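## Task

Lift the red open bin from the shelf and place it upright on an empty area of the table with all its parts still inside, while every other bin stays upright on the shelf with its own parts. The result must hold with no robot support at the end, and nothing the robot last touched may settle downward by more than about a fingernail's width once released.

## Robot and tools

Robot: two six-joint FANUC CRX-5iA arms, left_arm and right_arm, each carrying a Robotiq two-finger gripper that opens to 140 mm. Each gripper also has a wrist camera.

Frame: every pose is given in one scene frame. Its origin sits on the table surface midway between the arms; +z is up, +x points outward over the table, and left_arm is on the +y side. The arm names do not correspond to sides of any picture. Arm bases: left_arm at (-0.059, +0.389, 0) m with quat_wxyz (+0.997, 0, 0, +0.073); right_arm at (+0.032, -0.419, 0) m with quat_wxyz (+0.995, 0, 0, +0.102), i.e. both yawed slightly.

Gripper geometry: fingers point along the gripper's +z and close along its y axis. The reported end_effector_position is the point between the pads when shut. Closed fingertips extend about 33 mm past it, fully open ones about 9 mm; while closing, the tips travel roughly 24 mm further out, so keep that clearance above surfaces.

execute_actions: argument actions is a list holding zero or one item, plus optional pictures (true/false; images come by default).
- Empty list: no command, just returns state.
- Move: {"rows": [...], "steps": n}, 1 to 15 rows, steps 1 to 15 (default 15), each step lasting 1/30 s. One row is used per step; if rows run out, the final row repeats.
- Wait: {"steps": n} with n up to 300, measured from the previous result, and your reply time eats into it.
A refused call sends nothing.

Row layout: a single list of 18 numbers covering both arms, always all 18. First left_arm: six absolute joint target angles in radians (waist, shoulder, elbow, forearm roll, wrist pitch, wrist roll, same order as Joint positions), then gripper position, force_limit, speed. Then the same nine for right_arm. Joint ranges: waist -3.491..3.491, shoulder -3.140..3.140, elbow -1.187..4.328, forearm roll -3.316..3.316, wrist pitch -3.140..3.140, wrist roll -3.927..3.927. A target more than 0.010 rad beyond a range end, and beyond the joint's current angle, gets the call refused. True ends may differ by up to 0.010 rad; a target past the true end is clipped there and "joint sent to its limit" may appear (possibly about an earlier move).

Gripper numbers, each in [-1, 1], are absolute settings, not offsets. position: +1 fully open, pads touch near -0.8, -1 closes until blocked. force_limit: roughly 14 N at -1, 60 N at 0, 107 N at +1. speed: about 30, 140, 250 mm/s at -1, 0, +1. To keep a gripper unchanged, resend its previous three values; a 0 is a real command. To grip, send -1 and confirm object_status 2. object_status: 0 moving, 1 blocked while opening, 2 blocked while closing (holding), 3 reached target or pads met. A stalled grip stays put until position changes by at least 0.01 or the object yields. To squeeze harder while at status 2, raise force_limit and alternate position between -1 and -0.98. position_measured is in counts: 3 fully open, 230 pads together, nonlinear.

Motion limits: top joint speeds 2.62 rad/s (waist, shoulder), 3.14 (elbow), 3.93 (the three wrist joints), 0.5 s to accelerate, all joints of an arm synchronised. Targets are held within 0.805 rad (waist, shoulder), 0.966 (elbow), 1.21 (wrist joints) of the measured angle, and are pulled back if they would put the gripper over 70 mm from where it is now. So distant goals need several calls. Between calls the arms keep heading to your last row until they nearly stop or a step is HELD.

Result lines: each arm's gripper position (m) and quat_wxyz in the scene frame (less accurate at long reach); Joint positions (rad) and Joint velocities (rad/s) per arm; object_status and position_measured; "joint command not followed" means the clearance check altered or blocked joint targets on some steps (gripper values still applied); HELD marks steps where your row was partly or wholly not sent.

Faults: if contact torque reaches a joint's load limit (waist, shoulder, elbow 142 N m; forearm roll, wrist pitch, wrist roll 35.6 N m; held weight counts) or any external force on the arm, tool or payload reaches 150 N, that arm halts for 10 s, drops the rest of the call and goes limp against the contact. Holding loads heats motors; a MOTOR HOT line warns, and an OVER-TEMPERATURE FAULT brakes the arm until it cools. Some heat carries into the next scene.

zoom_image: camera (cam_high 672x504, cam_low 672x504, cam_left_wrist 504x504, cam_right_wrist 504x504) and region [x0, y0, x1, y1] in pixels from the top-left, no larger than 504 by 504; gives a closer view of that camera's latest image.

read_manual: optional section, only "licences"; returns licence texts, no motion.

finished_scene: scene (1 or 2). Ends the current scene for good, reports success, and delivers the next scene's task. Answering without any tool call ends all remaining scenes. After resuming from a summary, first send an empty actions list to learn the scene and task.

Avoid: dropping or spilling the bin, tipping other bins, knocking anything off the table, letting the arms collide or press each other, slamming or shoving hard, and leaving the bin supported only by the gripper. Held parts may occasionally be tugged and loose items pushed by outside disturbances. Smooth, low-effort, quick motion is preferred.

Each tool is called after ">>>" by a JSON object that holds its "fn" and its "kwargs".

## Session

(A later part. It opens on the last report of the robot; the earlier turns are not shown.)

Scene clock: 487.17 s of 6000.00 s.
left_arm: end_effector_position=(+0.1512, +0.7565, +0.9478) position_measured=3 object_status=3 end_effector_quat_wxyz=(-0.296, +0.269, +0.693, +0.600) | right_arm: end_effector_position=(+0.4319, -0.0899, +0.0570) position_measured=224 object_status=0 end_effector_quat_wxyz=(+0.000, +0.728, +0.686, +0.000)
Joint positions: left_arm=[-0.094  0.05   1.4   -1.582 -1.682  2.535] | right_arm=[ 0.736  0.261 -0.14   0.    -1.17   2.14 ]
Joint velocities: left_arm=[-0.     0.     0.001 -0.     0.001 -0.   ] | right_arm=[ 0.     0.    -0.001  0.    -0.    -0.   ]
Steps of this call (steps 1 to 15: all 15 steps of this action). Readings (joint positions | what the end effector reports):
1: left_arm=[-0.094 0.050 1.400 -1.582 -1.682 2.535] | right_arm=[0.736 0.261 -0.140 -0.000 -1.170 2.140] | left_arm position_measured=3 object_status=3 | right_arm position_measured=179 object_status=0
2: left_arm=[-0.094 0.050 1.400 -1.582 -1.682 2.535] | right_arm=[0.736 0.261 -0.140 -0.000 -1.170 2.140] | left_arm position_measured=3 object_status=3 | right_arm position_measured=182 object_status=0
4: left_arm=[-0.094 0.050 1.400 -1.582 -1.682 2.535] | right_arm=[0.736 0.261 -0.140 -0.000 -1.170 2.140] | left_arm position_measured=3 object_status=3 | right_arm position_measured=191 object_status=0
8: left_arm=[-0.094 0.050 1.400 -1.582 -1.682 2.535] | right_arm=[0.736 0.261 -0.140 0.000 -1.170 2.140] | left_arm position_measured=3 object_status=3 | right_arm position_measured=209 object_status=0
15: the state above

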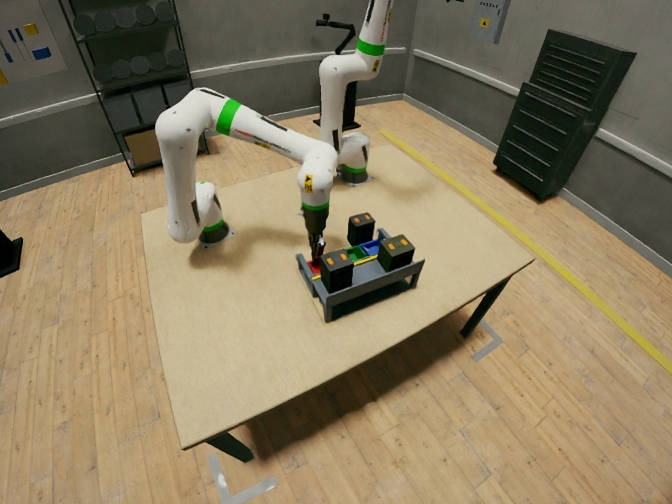

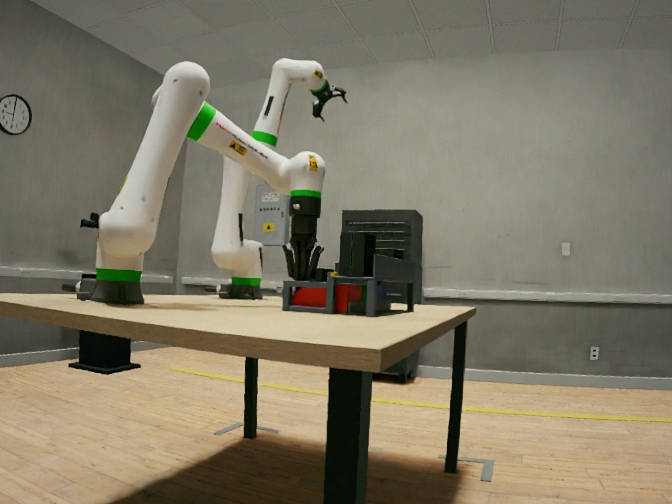

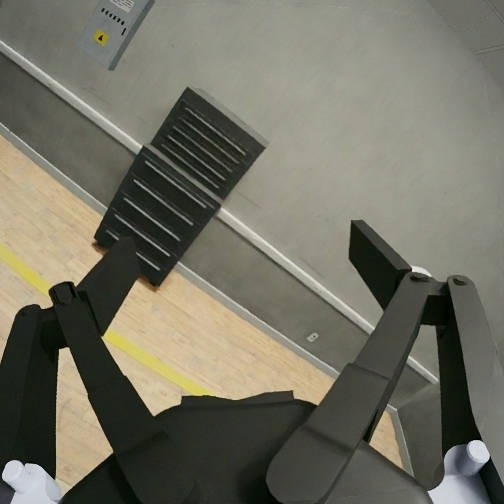

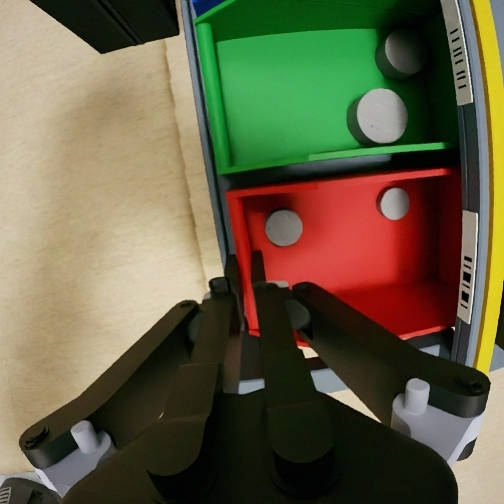

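>>> {"fn": "execute_actions", "kwargs": {"actions": []}}

>>> {"fn": "zoom_image", "kwargs": {"camera": "cam_right_wrist", "region": [190, 180, 320, 350]}}

>>> {"fn": "zoom_image", "kwargs": {"camera": "cam_low", "region": [270, 220, 390, 325]}}

Scene clock: 493.17 s of 6000.00 s.
left_arm: end_effector_position=(+0.1512, +0.7565, +0.9478) position_measured=3 object_status=3 end_effector_quat_wxyz=(-0.296, +0.269, +0.693, +0.600) | right_arm: end_effector_position=(+0.4319, -0.0899, +0.0570) position_measured=224 object_status=2 end_effector_quat_wxyz=(+0.000, +0.728, +0.686, -0.000)
Joint positions: left_arm=[-0.094  0.05   1.4   -1.582 -1.682  2.535] | right_arm=[ 0.736  0.261 -0.14   0.    -1.17   2.14 ]
Joint velocities: left_arm=[0. 0. 0. 0. 0. 0.] | right_arm=[ 0.001 -0.    -0.    -0.    -0.     0.001]
Steps of this call (steps 1 to 15: the robot went on to your last target; steps 16 to 90: nothing new was sent; then 3.00 s passed at rest). Readings (joint positions | what the end effector reports):
1: left_arm=[-0.094 0.050 1.400 -1.582 -1.682 2.535] | right_arm=[0.736 0.261 -0.140 0.000 -1.170 2.140] | left_arm position_measured=3 object_status=3 | right_arm position_measured=224 object_status=0
2: left_arm=[-0.094 0.050 1.400 -1.582 -1.682 2.535] | right_arm=[0.736 0.261 -0.140 0.000 -1.170 2.140] | left_arm position_measured=3 object_status=3 | right_arm position_measured=224 object_status=2
4: left_arm=[-0.094 0.050 1.400 -1.582 -1.682 2.535] | right_arm=[0.736 0.261 -0.140 0.000 -1.170 2.140] | left_arm position_measured=3 object_status=3 | right_arm position_measured=224 object_status=2
8: left_arm=[-0.094 0.050 1.400 -1.582 -1.682 2.535] | right_arm=[0.736 0.261 -0.140 0.000 -1.170 2.140] | left_arm position_measured=3 object_status=3 | right_arm position_measured=224 object_status=2
90: the state above
All arms were judged still, so your last target was given up. Only a new action makes them travel on or press farther. Fingers that are still opening or closing keep moving.

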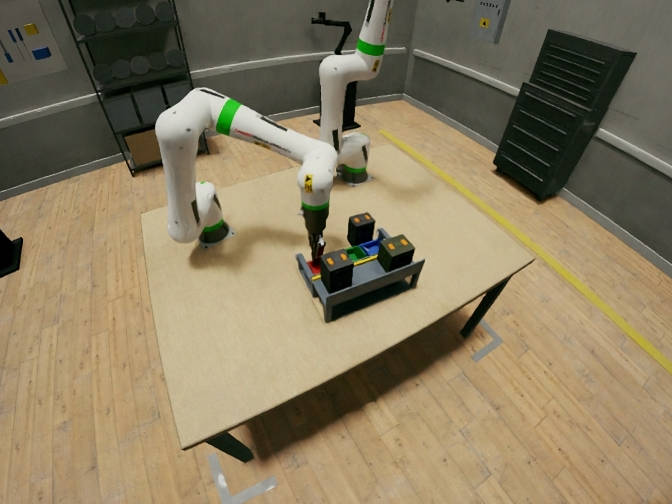

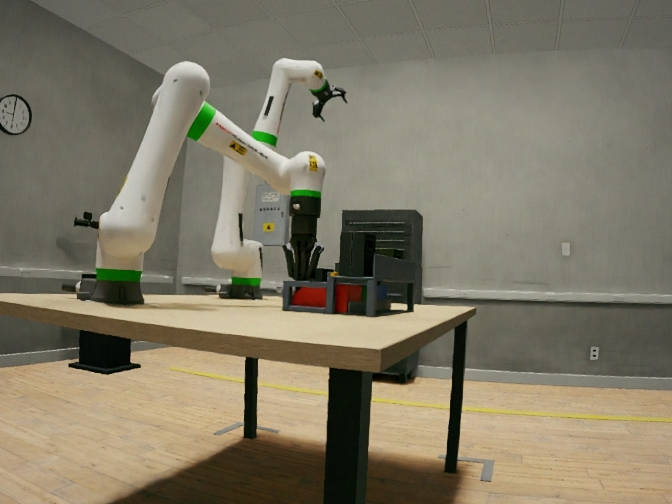

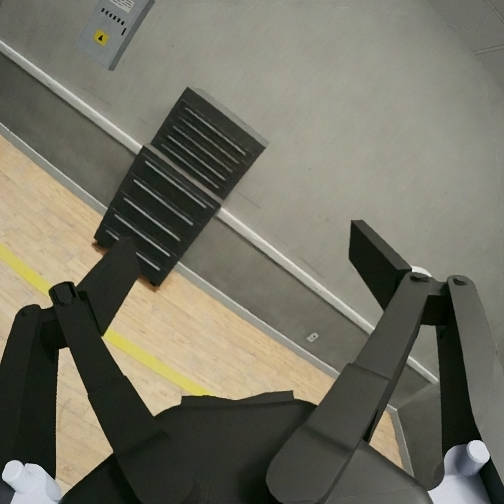

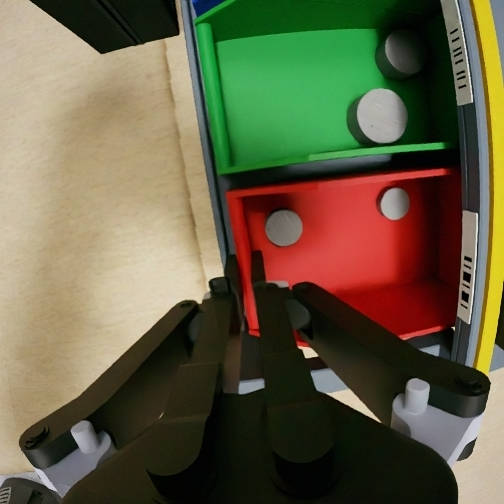

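Region (190, 180, 320, 350) of cam_right_wrist's 504x504 image, scaled by 2.965, with more detail than that image has; it fills the left 385 columns of this view, and the rest is white.

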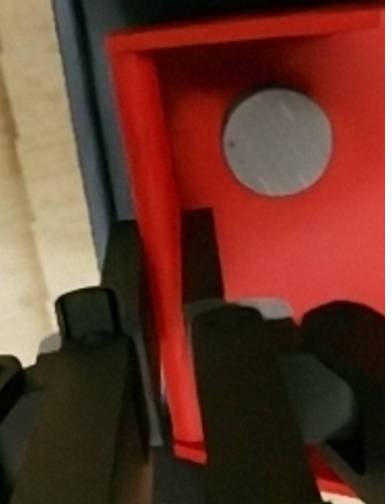

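Region (270, 220, 390, 325) of cam_low's 672x504 image, scaled by 4.200, with more detail than that image has; it fills the top 441 rows of this view, and the rest is white.

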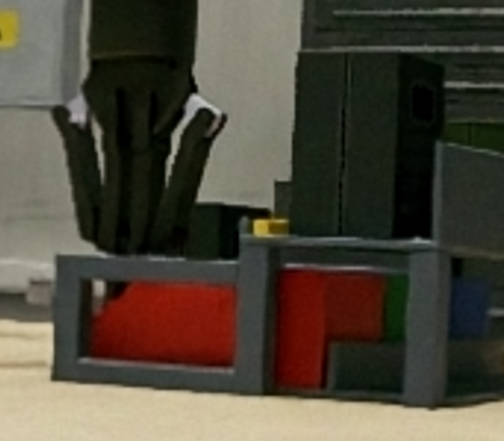

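>>> {"fn": "execute_actions", "kwargs": {"actions": [{"rows": [[-0.094,0.05,1.4,-1.582,-1.682,2.535,1,0,0, 0.7347,0.2620,-0.1362,-0.0021,-1.1741,2.1424,-1,1,-0.5],[-0.094,0.05,1.4,-1.582,-1.682,2.535,1,0,0, 0.7305,0.2653,-0.1267,-0.0079,-1.1843,2.1482,-1,1,-0.5],[-0.094,0.05,1.4,-1.582,-1.682,2.535,1,0,0, 0.7243,0.2702,-0.1127,-0.0163,-1.1994,2.1569,-1,1,-0.5],[-0.094,0.05,1.4,-1.582,-1.682,2.535,1,0,0, 0.7168,0.2761,-0.0958,-0.0266,-1.2178,2.1674,-1,1,-0.5],[-0.094,0.05,1.4,-1.582,-1.682,2.535,1,0,0, 0.7086,0.2825,-0.0773,-0.0378,-1.2378,2.1788,-1,1,-0.5],[-0.094,0.05,1.4,-1.582,-1.682,2.535,1,0,0, 0.7004,0.2889,-0.0588,-0.0490,-1.2577,2.1902,-1,1,-0.5],[-0.094,0.05,1.4,-1.582,-1.682,2.535,1,0,0, 0.6929,0.2948,-0.0419,-0.0593,-1.2761,2.2007,-1,1,-0.5],[-0.094,0.05,1.4,-1.582,-1.682,2.535,1,0,0, 0.6867,0.2997,-0.0279,-0.0677,-1.2912,2.2094,-1,1,-0.5],[-0.094,0.05,1.4,-1.582,-1.682,2.535,1,0,0, 0.6825,0.3030,-0.0184,-0.0735,-1.3014,2.2152,-1,1,-0.5],[-0.094,0.05,1.4,-1.582,-1.682,2.535,1,0,0, 0.6809,0.3042,-0.0149,-0.0756,-1.3052,2.2174,-1,1,-0.5]], "steps": 15}]}}

>>> {"fn": "zoom_image", "kwargs": {"camera": "cam_low", "region": [270, 250, 390, 325]}}

Scene clock: 560.17 s of 6000.00 s.
left_arm: end_effector_position=(+0.1512, +0.7565, +0.9478) position_measured=3 object_status=3 end_effector_quat_wxyz=(-0.296, +0.269, +0.693, +0.600) | right_arm: end_effector_position=(+0.4338, -0.0900, +0.0766) position_measured=224 object_status=2 end_effector_quat_wxyz=(-0.032, +0.727, +0.685, -0.031)
Joint positions: left_arm=[-0.094  0.05   1.4   -1.582 -1.682  2.535] | right_arm=[ 0.681  0.304 -0.016 -0.075 -1.304  2.217]
Joint velocities: left_arm=[ 0. -0.  0. -0.  0. -0.] | right_arm=[-0.011  0.008  0.021 -0.015 -0.025  0.014]
Steps of this call (steps 1 to 90: nothing new was sent; then 63.50 s passed at rest; steps 91 to 105: all 15 steps of this action). Readings (joint positions | what the end effector reports):
91: left_arm=[-0.094 0.050 1.400 -1.582 -1.682 2.535] | right_arm=[0.736 0.261 -0.140 -0.000 -1.170 2.140] | left_arm position_measured=3 object_status=3 | right_arm position_measured=224 object_status=2
92: left_arm=[-0.094 0.050 1.400 -1.582 -1.682 2.535] | right_arm=[0.736 0.261 -0.139 -0.001 -1.171 2.141] | left_arm position_measured=3 object_status=3 | right_arm position_measured=224 object_status=2
94: left_arm=[-0.094 0.050 1.400 -1.582 -1.682 2.535] | right_arm=[0.731 0.265 -0.129 -0.007 -1.183 2.148] | left_arm position_measured=3 object_status=3 | right_arm position_measured=224 object_status=2
98: left_arm=[-0.094 0.050 1.400 -1.582 -1.682 2.535] | right_arm=[0.709 0.282 -0.080 -0.037 -1.236 2.178] | left_arm position_measured=3 object_status=3 | right_arm position_measured=224 object_status=2
105: the state above

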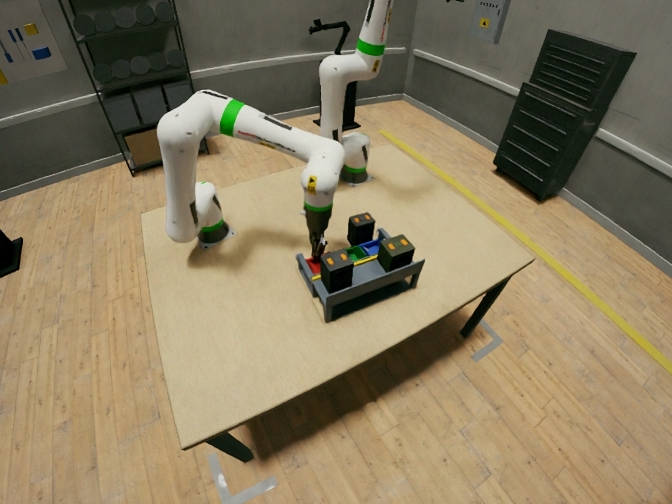

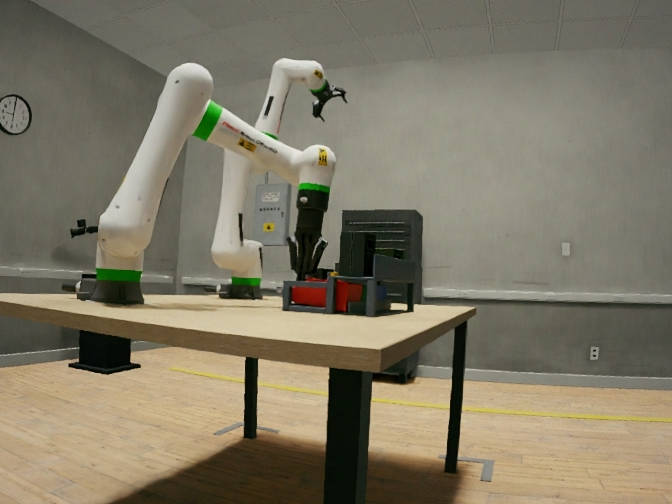

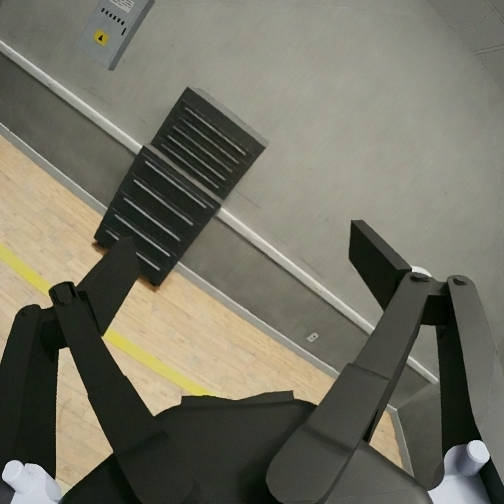

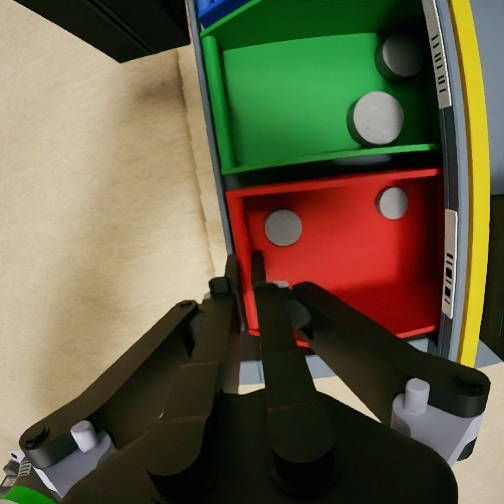

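Region (270, 250, 390, 325) of cam_low's 672x504 image, scaled by 4.200, with more detail than that image has; it fills the top 315 rows of this view, and the rest is white.

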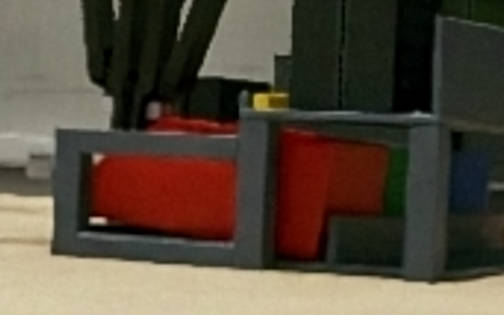

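>>> {"fn": "zoom_image", "kwargs": {"camera": "cam_low", "region": [300, 265, 370, 320]}}

Region (300, 265, 370, 320) of cam_low's 672x504 image, scaled by 7.200, with more detail than that image has; it fills the top 396 rows of this view, and the rest is white.

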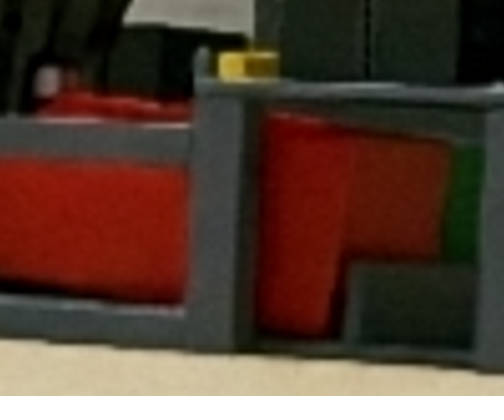

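>>> {"fn": "execute_actions", "kwargs": {"actions": [{"rows": [[-0.094,0.05,1.4,-1.582,-1.682,2.535,1,0,0, 0.6816,0.3035,-0.0158,-0.0756,-1.3050,2.2167,-1,1,-0.5],[-0.094,0.05,1.4,-1.582,-1.682,2.535,1,0,0, 0.6837,0.3012,-0.0184,-0.0758,-1.3045,2.2147,-1,1,-0.5],[-0.094,0.05,1.4,-1.582,-1.682,2.535,1,0,0, 0.6872,0.2975,-0.0227,-0.0760,-1.3036,2.2113,-1,1,-0.5],[-0.094,0.05,1.4,-1.582,-1.682,2.535,1,0,0, 0.6921,0.2923,-0.0287,-0.0762,-1.3024,2.2066,-1,1,-0.5],[-0.094,0.05,1.4,-1.582,-1.682,2.535,1,0,0, 0.6984,0.2857,-0.0365,-0.0766,-1.3008,2.2005,-1,1,-0.5],[-0.094,0.05,1.4,-1.582,-1.682,2.535,1,0,0, 0.7061,0.2775,-0.0460,-0.0770,-1.2989,2.1930,-1,1,-0.5],[-0.094,0.05,1.4,-1.582,-1.682,2.535,1,0,0, 0.7152,0.2679,-0.0573,-0.0775,-1.2966,2.1842,-1,1,-0.5],[-0.094,0.05,1.4,-1.582,-1.682,2.535,1,0,0, 0.7257,0.2568,-0.0703,-0.0781,-1.2939,2.1740,-1,1,-0.5],[-0.094,0.05,1.4,-1.582,-1.682,2.535,1,0,0, 0.7376,0.2442,-0.0849,-0.0788,-1.2909,2.1625,-1,1,-0.5],[-0.094,0.05,1.4,-1.582,-1.682,2.535,1,0,0, 0.7509,0.2302,-0.1014,-0.0795,-1.2876,2.1497,-1,1,-0.5],[-0.094,0.05,1.4,-1.582,-1.682,2.535,1,0,0, 0.7650,0.2154,-0.1187,-0.0803,-1.2841,2.1361,-1,1,-0.5],[-0.094,0.05,1.4,-1.582,-1.682,2.535,1,0,0, 0.7790,0.2005,-0.1360,-0.0811,-1.2805,2.1226,-1,1,-0.5],[-0.094,0.05,1.4,-1.582,-1.682,2.535,1,0,0, 0.7930,0.1857,-0.1533,-0.0819,-1.2770,2.1090,-1,1,-0.5],[-0.094,0.05,1.4,-1.582,-1.682,2.535,1,0,0, 0.8117,0.1687,-0.1712,-0.0791,-1.2733,2.0896,-1,1,-0.5],[-0.094,0.05,1.4,-1.582,-1.682,2.535,1,0,0, 0.8335,0.1502,-0.1896,-0.0738,-1.2694,2.0662,-1,1,-0.5]], "steps": 15}], "pictures": false}}

>>> {"fn": "execute_actions", "kwargs": {"actions": [{"rows": [[-0.094,0.05,1.4,-1.582,-1.682,2.535,1,0,0, 0.8553,0.1317,-0.2080,-0.0686,-1.2655,2.0429,-1,1,-0.5],[-0.094,0.05,1.4,-1.582,-1.682,2.535,1,0,0, 0.8771,0.1132,-0.2264,-0.0634,-1.2616,2.0196,-1,1,-0.5],[-0.094,0.05,1.4,-1.582,-1.682,2.535,1,0,0, 0.8988,0.0946,-0.2447,-0.0582,-1.2577,1.9962,-1,1,-0.5],[-0.094,0.05,1.4,-1.582,-1.682,2.535,1,0,0, 0.9206,0.0761,-0.2631,-0.0530,-1.2538,1.9729,-1,1,-0.5],[-0.094,0.05,1.4,-1.582,-1.682,2.535,1,0,0, 0.9424,0.0576,-0.2815,-0.0477,-1.2499,1.9495,-1,1,-0.5],[-0.094,0.05,1.4,-1.582,-1.682,2.535,1,0,0, 0.9659,0.0404,-0.2990,-0.0421,-1.2464,1.9243,-1,1,-0.5],[-0.094,0.05,1.4,-1.582,-1.682,2.535,1,0,0, 0.9918,0.0252,-0.3151,-0.0359,-1.2432,1.8964,-1,1,-0.5],[-0.094,0.05,1.4,-1.582,-1.682,2.535,1,0,0, 1.0177,0.0099,-0.3313,-0.0297,-1.2401,1.8685,-1,1,-0.5],[-0.094,0.05,1.4,-1.582,-1.682,2.535,1,0,0, 1.0436,-0.0053,-0.3474,-0.0235,-1.2370,1.8406,-1,1,-0.5],[-0.094,0.05,1.4,-1.582,-1.682,2.535,1,0,0, 1.0695,-0.0205,-0.3636,-0.0173,-1.2339,1.8127,-1,1,-0.5],[-0.094,0.05,1.4,-1.582,-1.682,2.535,1,0,0, 1.0954,-0.0358,-0.3797,-0.0112,-1.2308,1.7848,-1,1,-0.5],[-0.094,0.05,1.4,-1.582,-1.682,2.535,1,0,0, 1.1213,-0.0510,-0.3959,-0.0050,-1.2277,1.7568,-1,1,-0.5],[-0.094,0.05,1.4,-1.582,-1.682,2.535,1,0,0, 1.1465,-0.0644,-0.4115,0,-1.2238,1.7300,-1,1,-0.5],[-0.094,0.05,1.4,-1.582,-1.682,2.535,1,0,0, 1.1693,-0.0707,-0.4248,0,-1.2167,1.7072,-1,1,-0.5],[-0.094,0.05,1.4,-1.582,-1.682,2.535,1,0,0, 1.1920,-0.0769,-0.4381,0,-1.2096,1.6845,-1,1,-0.5]], "steps": 15}], "pictures": false}}

>>> {"fn": "execute_actions", "kwargs": {"actions": [{"rows": [[-0.094,0.05,1.4,-1.582,-1.682,2.535,1,0,0, 1.2136,-0.0828,-0.4507,0,-1.2029,1.6629,-1,1,-0.5],[-0.094,0.05,1.4,-1.582,-1.682,2.535,1,0,0, 1.2329,-0.0880,-0.4620,0,-1.1969,1.6436,-1,1,-0.5],[-0.094,0.05,1.4,-1.582,-1.682,2.535,1,0,0, 1.2500,-0.0927,-0.4720,0,-1.1915,1.6265,-1,1,-0.5],[-0.094,0.05,1.4,-1.582,-1.682,2.535,1,0,0, 1.2648,-0.0967,-0.4807,0,-1.1870,1.6117,-1,1,-0.5],[-0.094,0.05,1.4,-1.582,-1.682,2.535,1,0,0, 1.2773,-0.1001,-0.4880,0,-1.1831,1.5992,-1,1,-0.5],[-0.094,0.05,1.4,-1.582,-1.682,2.535,1,0,0, 1.2875,-0.1029,-0.4940,0,-1.1799,1.5890,-1,1,-0.5],[-0.094,0.05,1.4,-1.582,-1.682,2.535,1,0,0, 1.2955,-0.1051,-0.4986,0,-1.1774,1.5810,-1,1,-0.5],[-0.094,0.05,1.4,-1.582,-1.682,2.535,1,0,0, 1.3011,-0.1067,-0.5019,0,-1.1756,1.5754,-1,1,-0.5],[-0.094,0.05,1.4,-1.582,-1.682,2.535,1,0,0, 1.3046,-0.1076,-0.5039,0,-1.1746,1.5719,-1,1,-0.5],[-0.094,0.05,1.4,-1.582,-1.682,2.535,1,0,0, 1.3057,-0.1079,-0.5046,0,-1.1742,1.5708,-1,1,-0.5]], "steps": 15}]}}

>>> {"fn": "zoom_image", "kwargs": {"camera": "cam_low", "region": [200, 240, 340, 325]}}

Scene clock: 680.67 s of 6000.00 s.
left_arm: end_effector_position=(+0.1512, +0.7565, +0.9478) position_measured=3 object_status=3 end_effector_quat_wxyz=(-0.296, +0.269, +0.693, +0.600) | right_arm: end_effector_position=(+0.3780, -0.0855, +0.0799) position_measured=224 object_status=2 end_effector_quat_wxyz=(-0.032, +0.727, +0.685, -0.031)
Joint positions: left_arm=[-0.094  0.05   1.4   -1.582 -1.682  2.535] | right_arm=[ 0.775  0.205 -0.13  -0.08  -1.282  2.126]
Joint velocities: left_arm=[-0.  0.  0. -0.  0.  0.] | right_arm=[ 0.414 -0.414 -0.468  0.     0.095 -0.41 ]
Steps of this call (steps 1 to 15: the robot went on to your last target; steps 16 to 90: nothing new was sent; then 117.00 s passed at rest; steps 91 to 105: all 15 steps of this action). Readings (joint positions | what the end effector reports):
91: left_arm=[-0.094 0.050 1.400 -1.582 -1.682 2.535] | right_arm=[0.681 0.304 -0.015 -0.076 -1.305 2.217] | left_arm position_measured=3 object_status=3 | right_arm position_measured=224 object_status=2
92: left_arm=[-0.094 0.050 1.400 -1.582 -1.682 2.535] | right_arm=[0.681 0.304 -0.015 -0.076 -1.305 2.217] | left_arm position_measured=3 object_status=3 | right_arm position_measured=224 object_status=2
94: left_arm=[-0.094 0.050 1.400 -1.582 -1.682 2.535] | right_arm=[0.684 0.301 -0.018 -0.076 -1.305 2.215] | left_arm position_measured=3 object_status=3 | right_arm position_measured=224 object_status=2
98: left_arm=[-0.094 0.050 1.400 -1.582 -1.682 2.535] | right_arm=[0.702 0.282 -0.041 -0.077 -1.300 2.197] | left_arm position_measured=3 object_status=3 | right_arm position_measured=224 object_status=2
105: the state above

Scene clock: 681.17 s of 6000.00 s.
left_arm: end_effector_position=(+0.1512, +0.7565, +0.9478) position_measured=3 object_status=3 end_effector_quat_wxyz=(-0.296, +0.269, +0.693, +0.600) | right_arm: end_effector_position=(+0.2593, -0.0781, +0.0913) position_measured=224 object_status=2 end_effector_quat_wxyz=(-0.004, +0.728, +0.686, -0.006)
Joint positions: left_arm=[-0.094  0.05   1.4   -1.582 -1.682  2.535] | right_arm=[ 1.087 -0.029 -0.374 -0.014 -1.231  1.794]
Joint velocities: left_arm=[-0.    -0.     0.001 -0.     0.    -0.   ] | right_arm=[ 0.722 -0.389 -0.451  0.138  0.116 -0.762]
Steps of this call (steps 1 to 15: all 15 steps of this action). Readings (joint positions | what the end effector reports):
1: left_arm=[-0.094 0.050 1.400 -1.582 -1.682 2.535] | right_arm=[0.790 0.191 -0.146 -0.080 -1.278 2.111] | left_arm position_measured=3 object_status=3 | right_arm position_measured=224 object_status=2
2: left_arm=[-0.094 0.050 1.400 -1.582 -1.682 2.535] | right_arm=[0.806 0.176 -0.162 -0.079 -1.275 2.094] | left_arm position_measured=3 object_status=3 | right_arm position_measured=224 object_status=2
4: left_arm=[-0.094 0.050 1.400 -1.582 -1.682 2.535] | right_arm=[0.842 0.144 -0.195 -0.072 -1.268 2.057] | left_arm position_measured=3 object_status=3 | right_arm position_measured=224 object_status=2
8: left_arm=[-0.094 0.050 1.400 -1.582 -1.682 2.535] | right_arm=[0.922 0.077 -0.263 -0.053 -1.254 1.971] | left_arm position_measured=3 object_status=3 | right_arm position_measured=224 object_status=2
15: the state above

Scene clock: 681.67 s of 6000.00 s.
left_arm: end_effector_position=(+0.1512, +0.7565, +0.9478) position_measured=3 object_status=3 end_effector_quat_wxyz=(-0.296, +0.269, +0.693, +0.600) | right_arm: end_effector_position=(+0.1826, -0.0749, +0.0701) position_measured=224 object_status=2 end_effector_quat_wxyz=(+0.000, +0.728, +0.686, -0.000)
Joint positions: left_arm=[-0.094  0.05   1.4   -1.582 -1.682  2.535] | right_arm=[ 1.305 -0.108 -0.504  0.    -1.174  1.571]
Joint velocities: left_arm=[ 0.    -0.     0.001  0.     0.     0.   ] | right_arm=[ 0.01  -0.003 -0.005  0.     0.003 -0.01 ]
Steps of this call (steps 1 to 15: all 15 steps of this action). Readings (joint positions | what the end effector reports):
1: left_arm=[-0.094 0.050 1.400 -1.582 -1.682 2.535] | right_arm=[1.111 -0.041 -0.389 -0.010 -1.227 1.768] | left_arm position_measured=3 object_status=3 | right_arm position_measured=224 object_status=2
2: left_arm=[-0.094 0.050 1.400 -1.582 -1.682 2.535] | right_arm=[1.135 -0.052 -0.404 -0.007 -1.222 1.743] | left_arm position_measured=3 object_status=3 | right_arm position_measured=224 object_status=2
4: left_arm=[-0.094 0.050 1.400 -1.582 -1.682 2.535] | right_arm=[1.182 -0.070 -0.432 -0.002 -1.210 1.696] | left_arm position_measured=3 object_status=3 | right_arm position_measured=224 object_status=2
8: left_arm=[-0.094 0.050 1.400 -1.582 -1.682 2.535] | right_arm=[1.260 -0.095 -0.478 -0.000 -1.188 1.617] | left_arm position_measured=3 object_status=3 | right_arm position_measured=224 object_status=2
15: the state above

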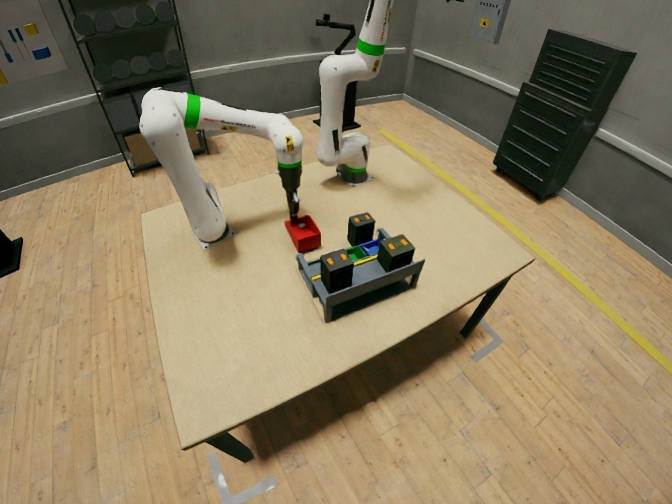

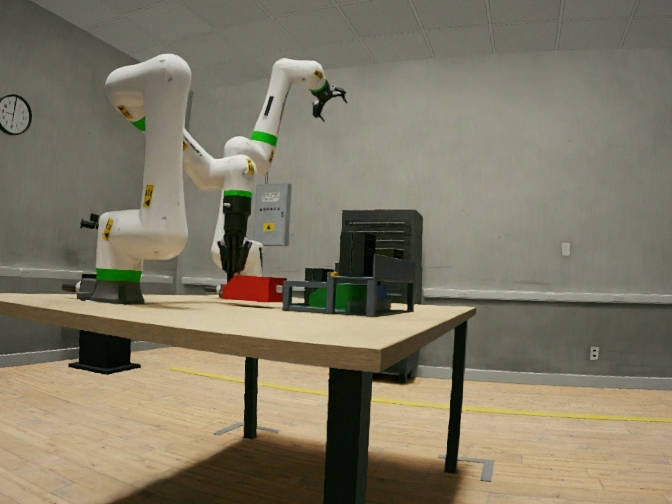

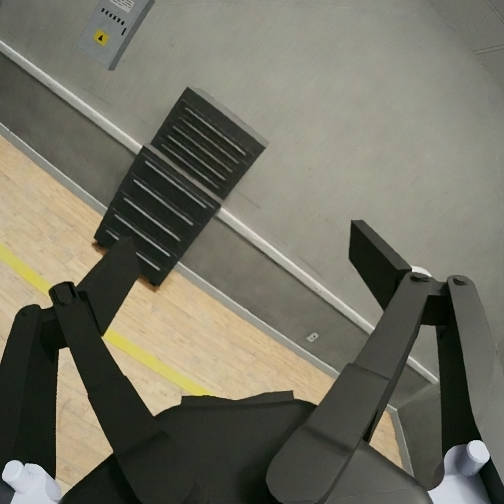

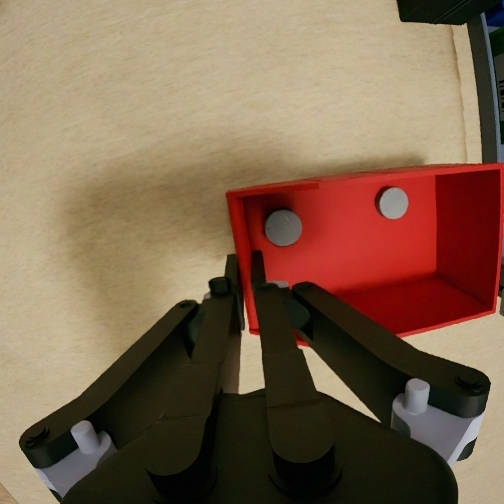

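Region (200, 240, 340, 325) of cam_low's 672x504 image, scaled by 3.600, with more detail than that image has; it fills the top 306 rows of this view, and the rest is white.

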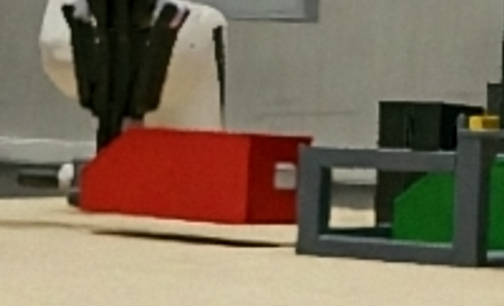

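>>> {"fn": "zoom_image", "kwargs": {"camera": "cam_low", "region": [215, 265, 295, 320]}}

Region (215, 265, 295, 320) of cam_low's 672x504 image, scaled by 6.300, with more detail than that image has; it fills the top 346 rows of this view, and the rest is white.

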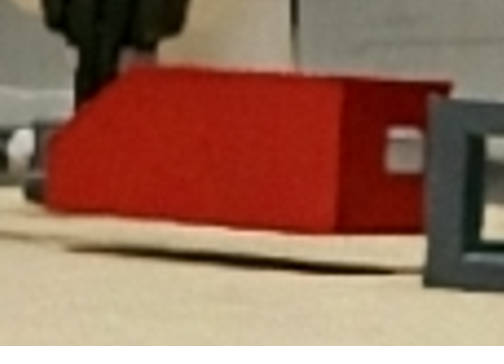

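>>> {"fn": "execute_actions", "kwargs": {"actions": [{"rows": [[-0.094,0.05,1.4,-1.582,-1.682,2.535,1,0,0, 1.3057,-0.1070,-0.5057,0,-1.1722,1.5708,-1,1,-0.5],[-0.094,0.05,1.4,-1.582,-1.682,2.535,1,0,0, 1.3057,-0.1048,-0.5088,0,-1.1669,1.5708,-1,1,-0.5],[-0.094,0.05,1.4,-1.582,-1.682,2.535,1,0,0, 1.3057,-0.1016,-0.5130,0,-1.1595,1.5708,-1,1,-0.5],[-0.094,0.05,1.4,-1.582,-1.682,2.535,1,0,0, 1.3057,-0.0980,-0.5179,0,-1.1509,1.5708,-1,1,-0.5],[-0.094,0.05,1.4,-1.582,-1.682,2.535,1,0,0, 1.3057,-0.0943,-0.5228,0,-1.1423,1.5708,-1,1,-0.5],[-0.094,0.05,1.4,-1.582,-1.682,2.535,1,0,0, 1.3057,-0.0911,-0.5270,0,-1.1349,1.5708,-1,1,-0.5],[-0.094,0.05,1.4,-1.582,-1.682,2.535,1,0,0, 1.3057,-0.0889,-0.5301,0,-1.1296,1.5708,-1,1,-0.5],[-0.094,0.05,1.4,-1.582,-1.682,2.535,1,0,0, 1.3057,-0.0880,-0.5312,0,-1.1276,1.5708,-1,1,-0.5]], "steps": 13}]}}

>>> {"fn": "zoom_image", "kwargs": {"camera": "cam_low", "region": [215, 265, 295, 320]}}

Scene clock: 713.20 s of 6000.00 s.
left_arm: end_effector_position=(+0.1512, +0.7565, +0.9478) position_measured=3 object_status=3 end_effector_quat_wxyz=(-0.296, +0.269, +0.693, +0.600) | right_arm: end_effector_position=(+0.1823, -0.0750, +0.0527) position_measured=224 object_status=2 end_effector_quat_wxyz=(-0.000, +0.728, +0.686, -0.000)
Joint positions: left_arm=[-0.094  0.05   1.4   -1.582 -1.682  2.535] | right_arm=[ 1.306 -0.088 -0.531 -0.    -1.128  1.571]
Joint velocities: left_arm=[-0.  0.  0. -0. -0. -0.] | right_arm=[-0.     0.005 -0.007  0.     0.011  0.   ]
Steps of this call (steps 1 to 15: the robot went on to your last target; steps 16 to 90: nothing new was sent; then 28.10 s passed at rest; steps 91 to 103: all 13 steps of this action). Readings (joint positions | what the end effector reports):
91: left_arm=[-0.094 0.050 1.400 -1.582 -1.682 2.535] | right_arm=[1.306 -0.108 -0.505 -0.000 -1.174 1.571] | left_arm position_measured=3 object_status=3 | right_arm position_measured=224 object_status=2
92: left_arm=[-0.094 0.050 1.400 -1.582 -1.682 2.535] | right_arm=[1.306 -0.108 -0.505 -0.000 -1.173 1.571] | left_arm position_measured=3 object_status=3 | right_arm position_measured=224 object_status=2
94: left_arm=[-0.094 0.050 1.400 -1.582 -1.682 2.535] | right_arm=[1.306 -0.105 -0.509 -0.000 -1.167 1.571] | left_arm position_measured=3 object_status=3 | right_arm position_measured=224 object_status=2
98: left_arm=[-0.094 0.050 1.400 -1.582 -1.682 2.535] | right_arm=[1.306 -0.093 -0.524 -0.000 -1.140 1.571] | left_arm position_measured=3 object_status=3 | right_arm position_measured=224 object_status=2
103: the state above

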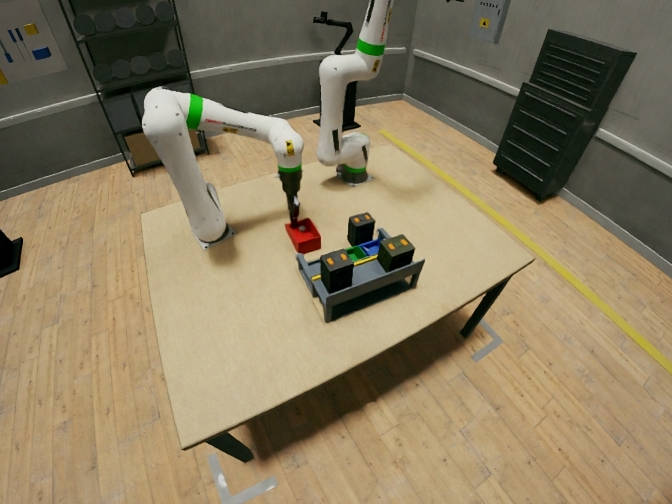

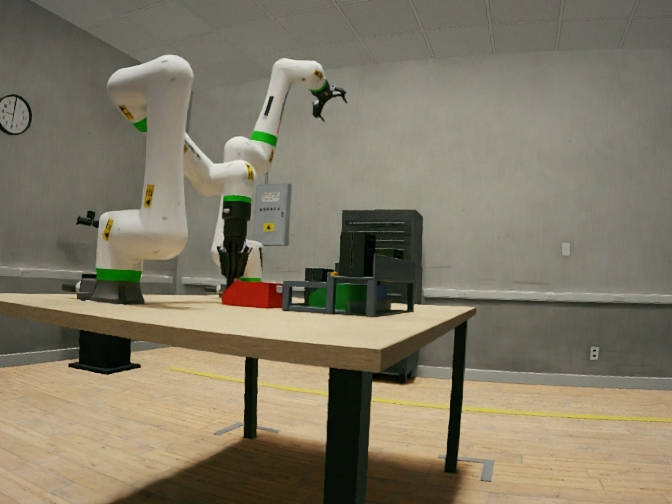

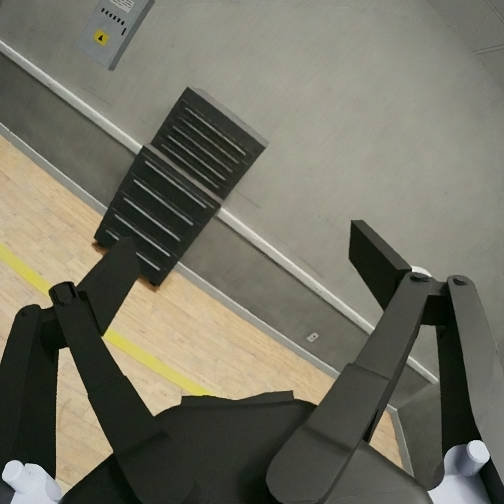

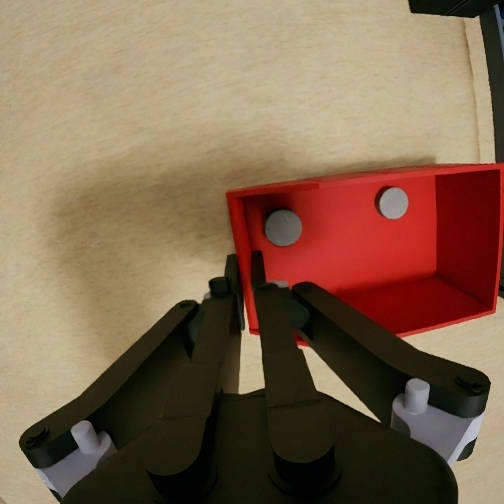

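Region (215, 265, 295, 320) of cam_low's 672x504 image, scaled by 6.300, with more detail than that image has; it fills the top 346 rows of this view, and the rest is white.

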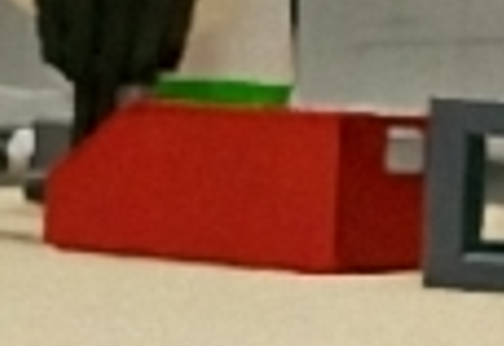

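>>> {"fn": "execute_actions", "kwargs": {"actions": [{"rows": [[-0.094,0.05,1.4,-1.582,-1.682,2.535,1,0,0, 1.3057,-0.0873,-0.5321,0,-1.1260,1.5708,-1,1,-0.5],[-0.094,0.05,1.4,-1.582,-1.682,2.535,1,0,0, 1.3057,-0.0866,-0.5330,0,-1.1244,1.5708,-1,1,-0.5],[-0.094,0.05,1.4,-1.582,-1.682,2.535,1,0,0, 1.3057,-0.0866,-0.5330,0,-1.1244,1.5708,-1,1,-0.5],[-0.094,0.05,1.4,-1.582,-1.682,2.535,1,0,0, 1.3057,-0.0866,-0.5330,0,-1.1244,1.5708,-1,1,-0.5],[-0.094,0.05,1.4,-1.582,-1.682,2.535,1,0,0, 1.3057,-0.0866,-0.5330,0,-1.1244,1.5708,-1,1,-0.5],[-0.094,0.05,1.4,-1.582,-1.682,2.535,1,0,0, 1.3057,-0.0866,-0.5330,0,-1.1244,1.5708,-0.48,1,-0.5]], "steps": 13}], "pictures": false}}

>>> {"fn": "execute_actions", "kwargs": {"actions": [{"rows": [[-0.094,0.05,1.4,-1.582,-1.682,2.535,1,0,0, 1.3057,-0.0882,-0.5303,0,-1.1287,1.5708,-0.48,1,-0.5],[-0.094,0.05,1.4,-1.582,-1.682,2.535,1,0,0, 1.3057,-0.0927,-0.5231,0,-1.1404,1.5708,-0.48,1,-0.5],[-0.094,0.05,1.4,-1.582,-1.682,2.535,1,0,0, 1.3057,-0.0992,-0.5125,0,-1.1575,1.5708,-0.48,1,-0.5],[-0.094,0.05,1.4,-1.582,-1.682,2.535,1,0,0, 1.3057,-0.1072,-0.4996,0,-1.1784,1.5708,-0.48,1,-0.5],[-0.094,0.05,1.4,-1.582,-1.682,2.535,1,0,0, 1.3057,-0.1158,-0.4855,0,-1.2011,1.5708,-0.48,1,-0.5],[-0.094,0.05,1.4,-1.582,-1.682,2.535,1,0,0, 1.3057,-0.1244,-0.4714,0,-1.2238,1.5708,-0.48,1,-0.5],[-0.094,0.05,1.4,-1.582,-1.682,2.535,1,0,0, 1.3057,-0.1324,-0.4585,0,-1.2447,1.5708,-0.48,1,-0.5],[-0.094,0.05,1.4,-1.582,-1.682,2.535,1,0,0, 1.3057,-0.1389,-0.4479,0,-1.2618,1.5708,-0.48,1,-0.5],[-0.094,0.05,1.4,-1.582,-1.682,2.535,1,0,0, 1.3057,-0.1434,-0.4407,0,-1.2735,1.5708,-0.48,1,-0.5],[-0.094,0.05,1.4,-1.582,-1.682,2.535,1,0,0, 1.3057,-0.1450,-0.4380,0,-1.2778,1.5708,-0.48,1,-0.5]], "steps": 15}]}}

>>> {"fn": "zoom_image", "kwargs": {"camera": "cam_high", "region": [260, 170, 440, 330]}}

Scene clock: 742.40 s of 6000.00 s.
left_arm: end_effector_position=(+0.1512, +0.7565, +0.9478) position_measured=3 object_status=3 end_effector_quat_wxyz=(-0.296, +0.269, +0.693, +0.600) | right_arm: end_effector_position=(+0.1824, -0.0750, +0.0513) position_measured=193 object_status=0 end_effector_quat_wxyz=(+0.000, +0.728, +0.686, +0.000)
Joint positions: left_arm=[-0.094  0.05   1.4   -1.582 -1.682  2.535] | right_arm=[ 1.306 -0.087 -0.533  0.    -1.124  1.571]
Joint velocities: left_arm=[-0.    -0.     0.001  0.    -0.001  0.   ] | right_arm=[-0. -0. -0.  0.  0.  0.]
Steps of this call (steps 1 to 15: the robot went on to your last target; steps 16 to 90: nothing new was sent; then 25.77 s passed at rest; steps 91 to 103: all 13 steps of this action). Readings (joint positions | what the end effector reports):
91: left_arm=[-0.094 0.050 1.400 -1.582 -1.682 2.535] | right_arm=[1.306 -0.088 -0.531 0.000 -1.128 1.571] | left_arm position_measured=3 object_status=3 | right_arm position_measured=224 object_status=2
92: left_arm=[-0.094 0.050 1.400 -1.582 -1.682 2.535] | right_arm=[1.306 -0.088 -0.532 0.000 -1.127 1.571] | left_arm position_measured=3 object_status=3 | right_arm position_measured=224 object_status=2
94: left_arm=[-0.094 0.050 1.400 -1.582 -1.682 2.535] | right_arm=[1.306 -0.087 -0.533 0.000 -1.125 1.571] | left_arm position_measured=3 object_status=3 | right_arm position_measured=224 object_status=2
98: left_arm=[-0.094 0.050 1.400 -1.582 -1.682 2.535] | right_arm=[1.306 -0.087 -0.533 0.000 -1.124 1.571] | left_arm position_measured=3 object_status=3 | right_arm position_measured=216 object_status=0
103: the state above

Scene clock: 742.90 s of 6000.00 s.
left_arm: end_effector_position=(+0.1512, +0.7565, +0.9478) position_measured=3 object_status=3 end_effector_quat_wxyz=(-0.296, +0.269, +0.693, +0.600) | right_arm: end_effector_position=(+0.1824, -0.0749, +0.1093) position_measured=190 object_status=3 end_effector_quat_wxyz=(+0.000, +0.728, +0.686, -0.000)
Joint positions: left_arm=[-0.094  0.05   1.4   -1.582 -1.682  2.535] | right_arm=[ 1.306 -0.144 -0.439  0.    -1.276  1.571]
Joint velocities: left_arm=[-0.  0.  0. -0.  0. -0.] | right_arm=[ 0.    -0.009  0.017  0.    -0.028 -0.001]
Steps of this call (steps 1 to 15: all 15 steps of this action). Readings (joint positions | what the end effector reports):
1: left_arm=[-0.094 0.050 1.400 -1.582 -1.682 2.535] | right_arm=[1.306 -0.087 -0.533 0.000 -1.124 1.571] | left_arm position_measured=3 object_status=3 | right_arm position_measured=190 object_status=0
2: left_arm=[-0.094 0.050 1.400 -1.582 -1.682 2.535] | right_arm=[1.306 -0.087 -0.533 0.000 -1.126 1.571] | left_arm position_measured=3 object_status=3 | right_arm position_measured=190 object_status=0
4: left_arm=[-0.094 0.050 1.400 -1.582 -1.682 2.535] | right_arm=[1.306 -0.092 -0.525 0.000 -1.139 1.571] | left_arm position_measured=3 object_status=3 | right_arm position_measured=190 object_status=0
8: left_arm=[-0.094 0.050 1.400 -1.582 -1.682 2.535] | right_arm=[1.306 -0.115 -0.487 0.000 -1.199 1.571] | left_arm position_measured=3 object_status=3 | right_arm position_measured=190 object_status=3
15: the state above

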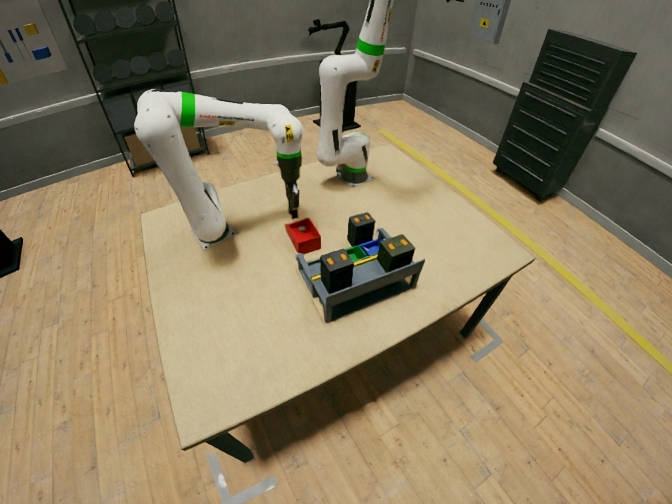

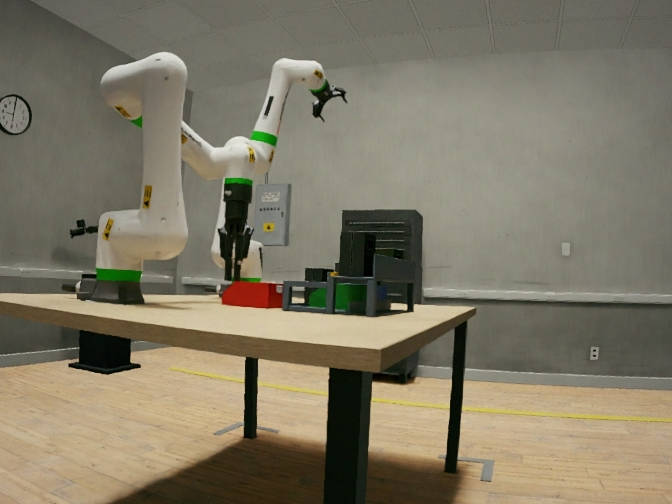

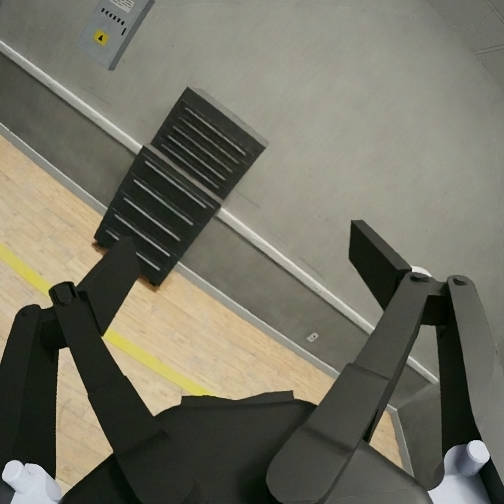

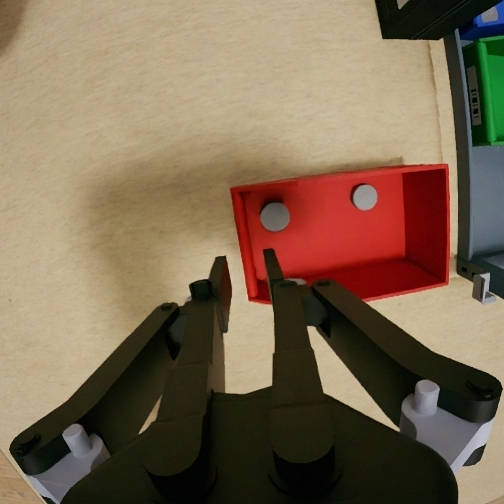

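Region (260, 170, 440, 330) of cam_high's 672x504 image, scaled by 2.800, with more detail than that image has.

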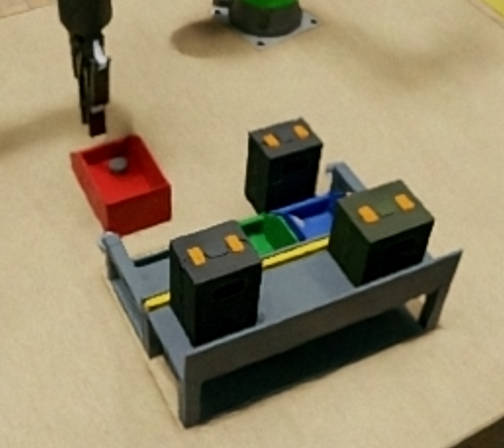

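The red bin is upright on the table with both parts inside, clear of the shelf, and the gripper has let go. The green and blue bins are still on the shelf, so I'm ending scene 1.

>>> {"fn": "finished_scene", "kwargs": {"scene": 1}}

The scene is finished: the task was done.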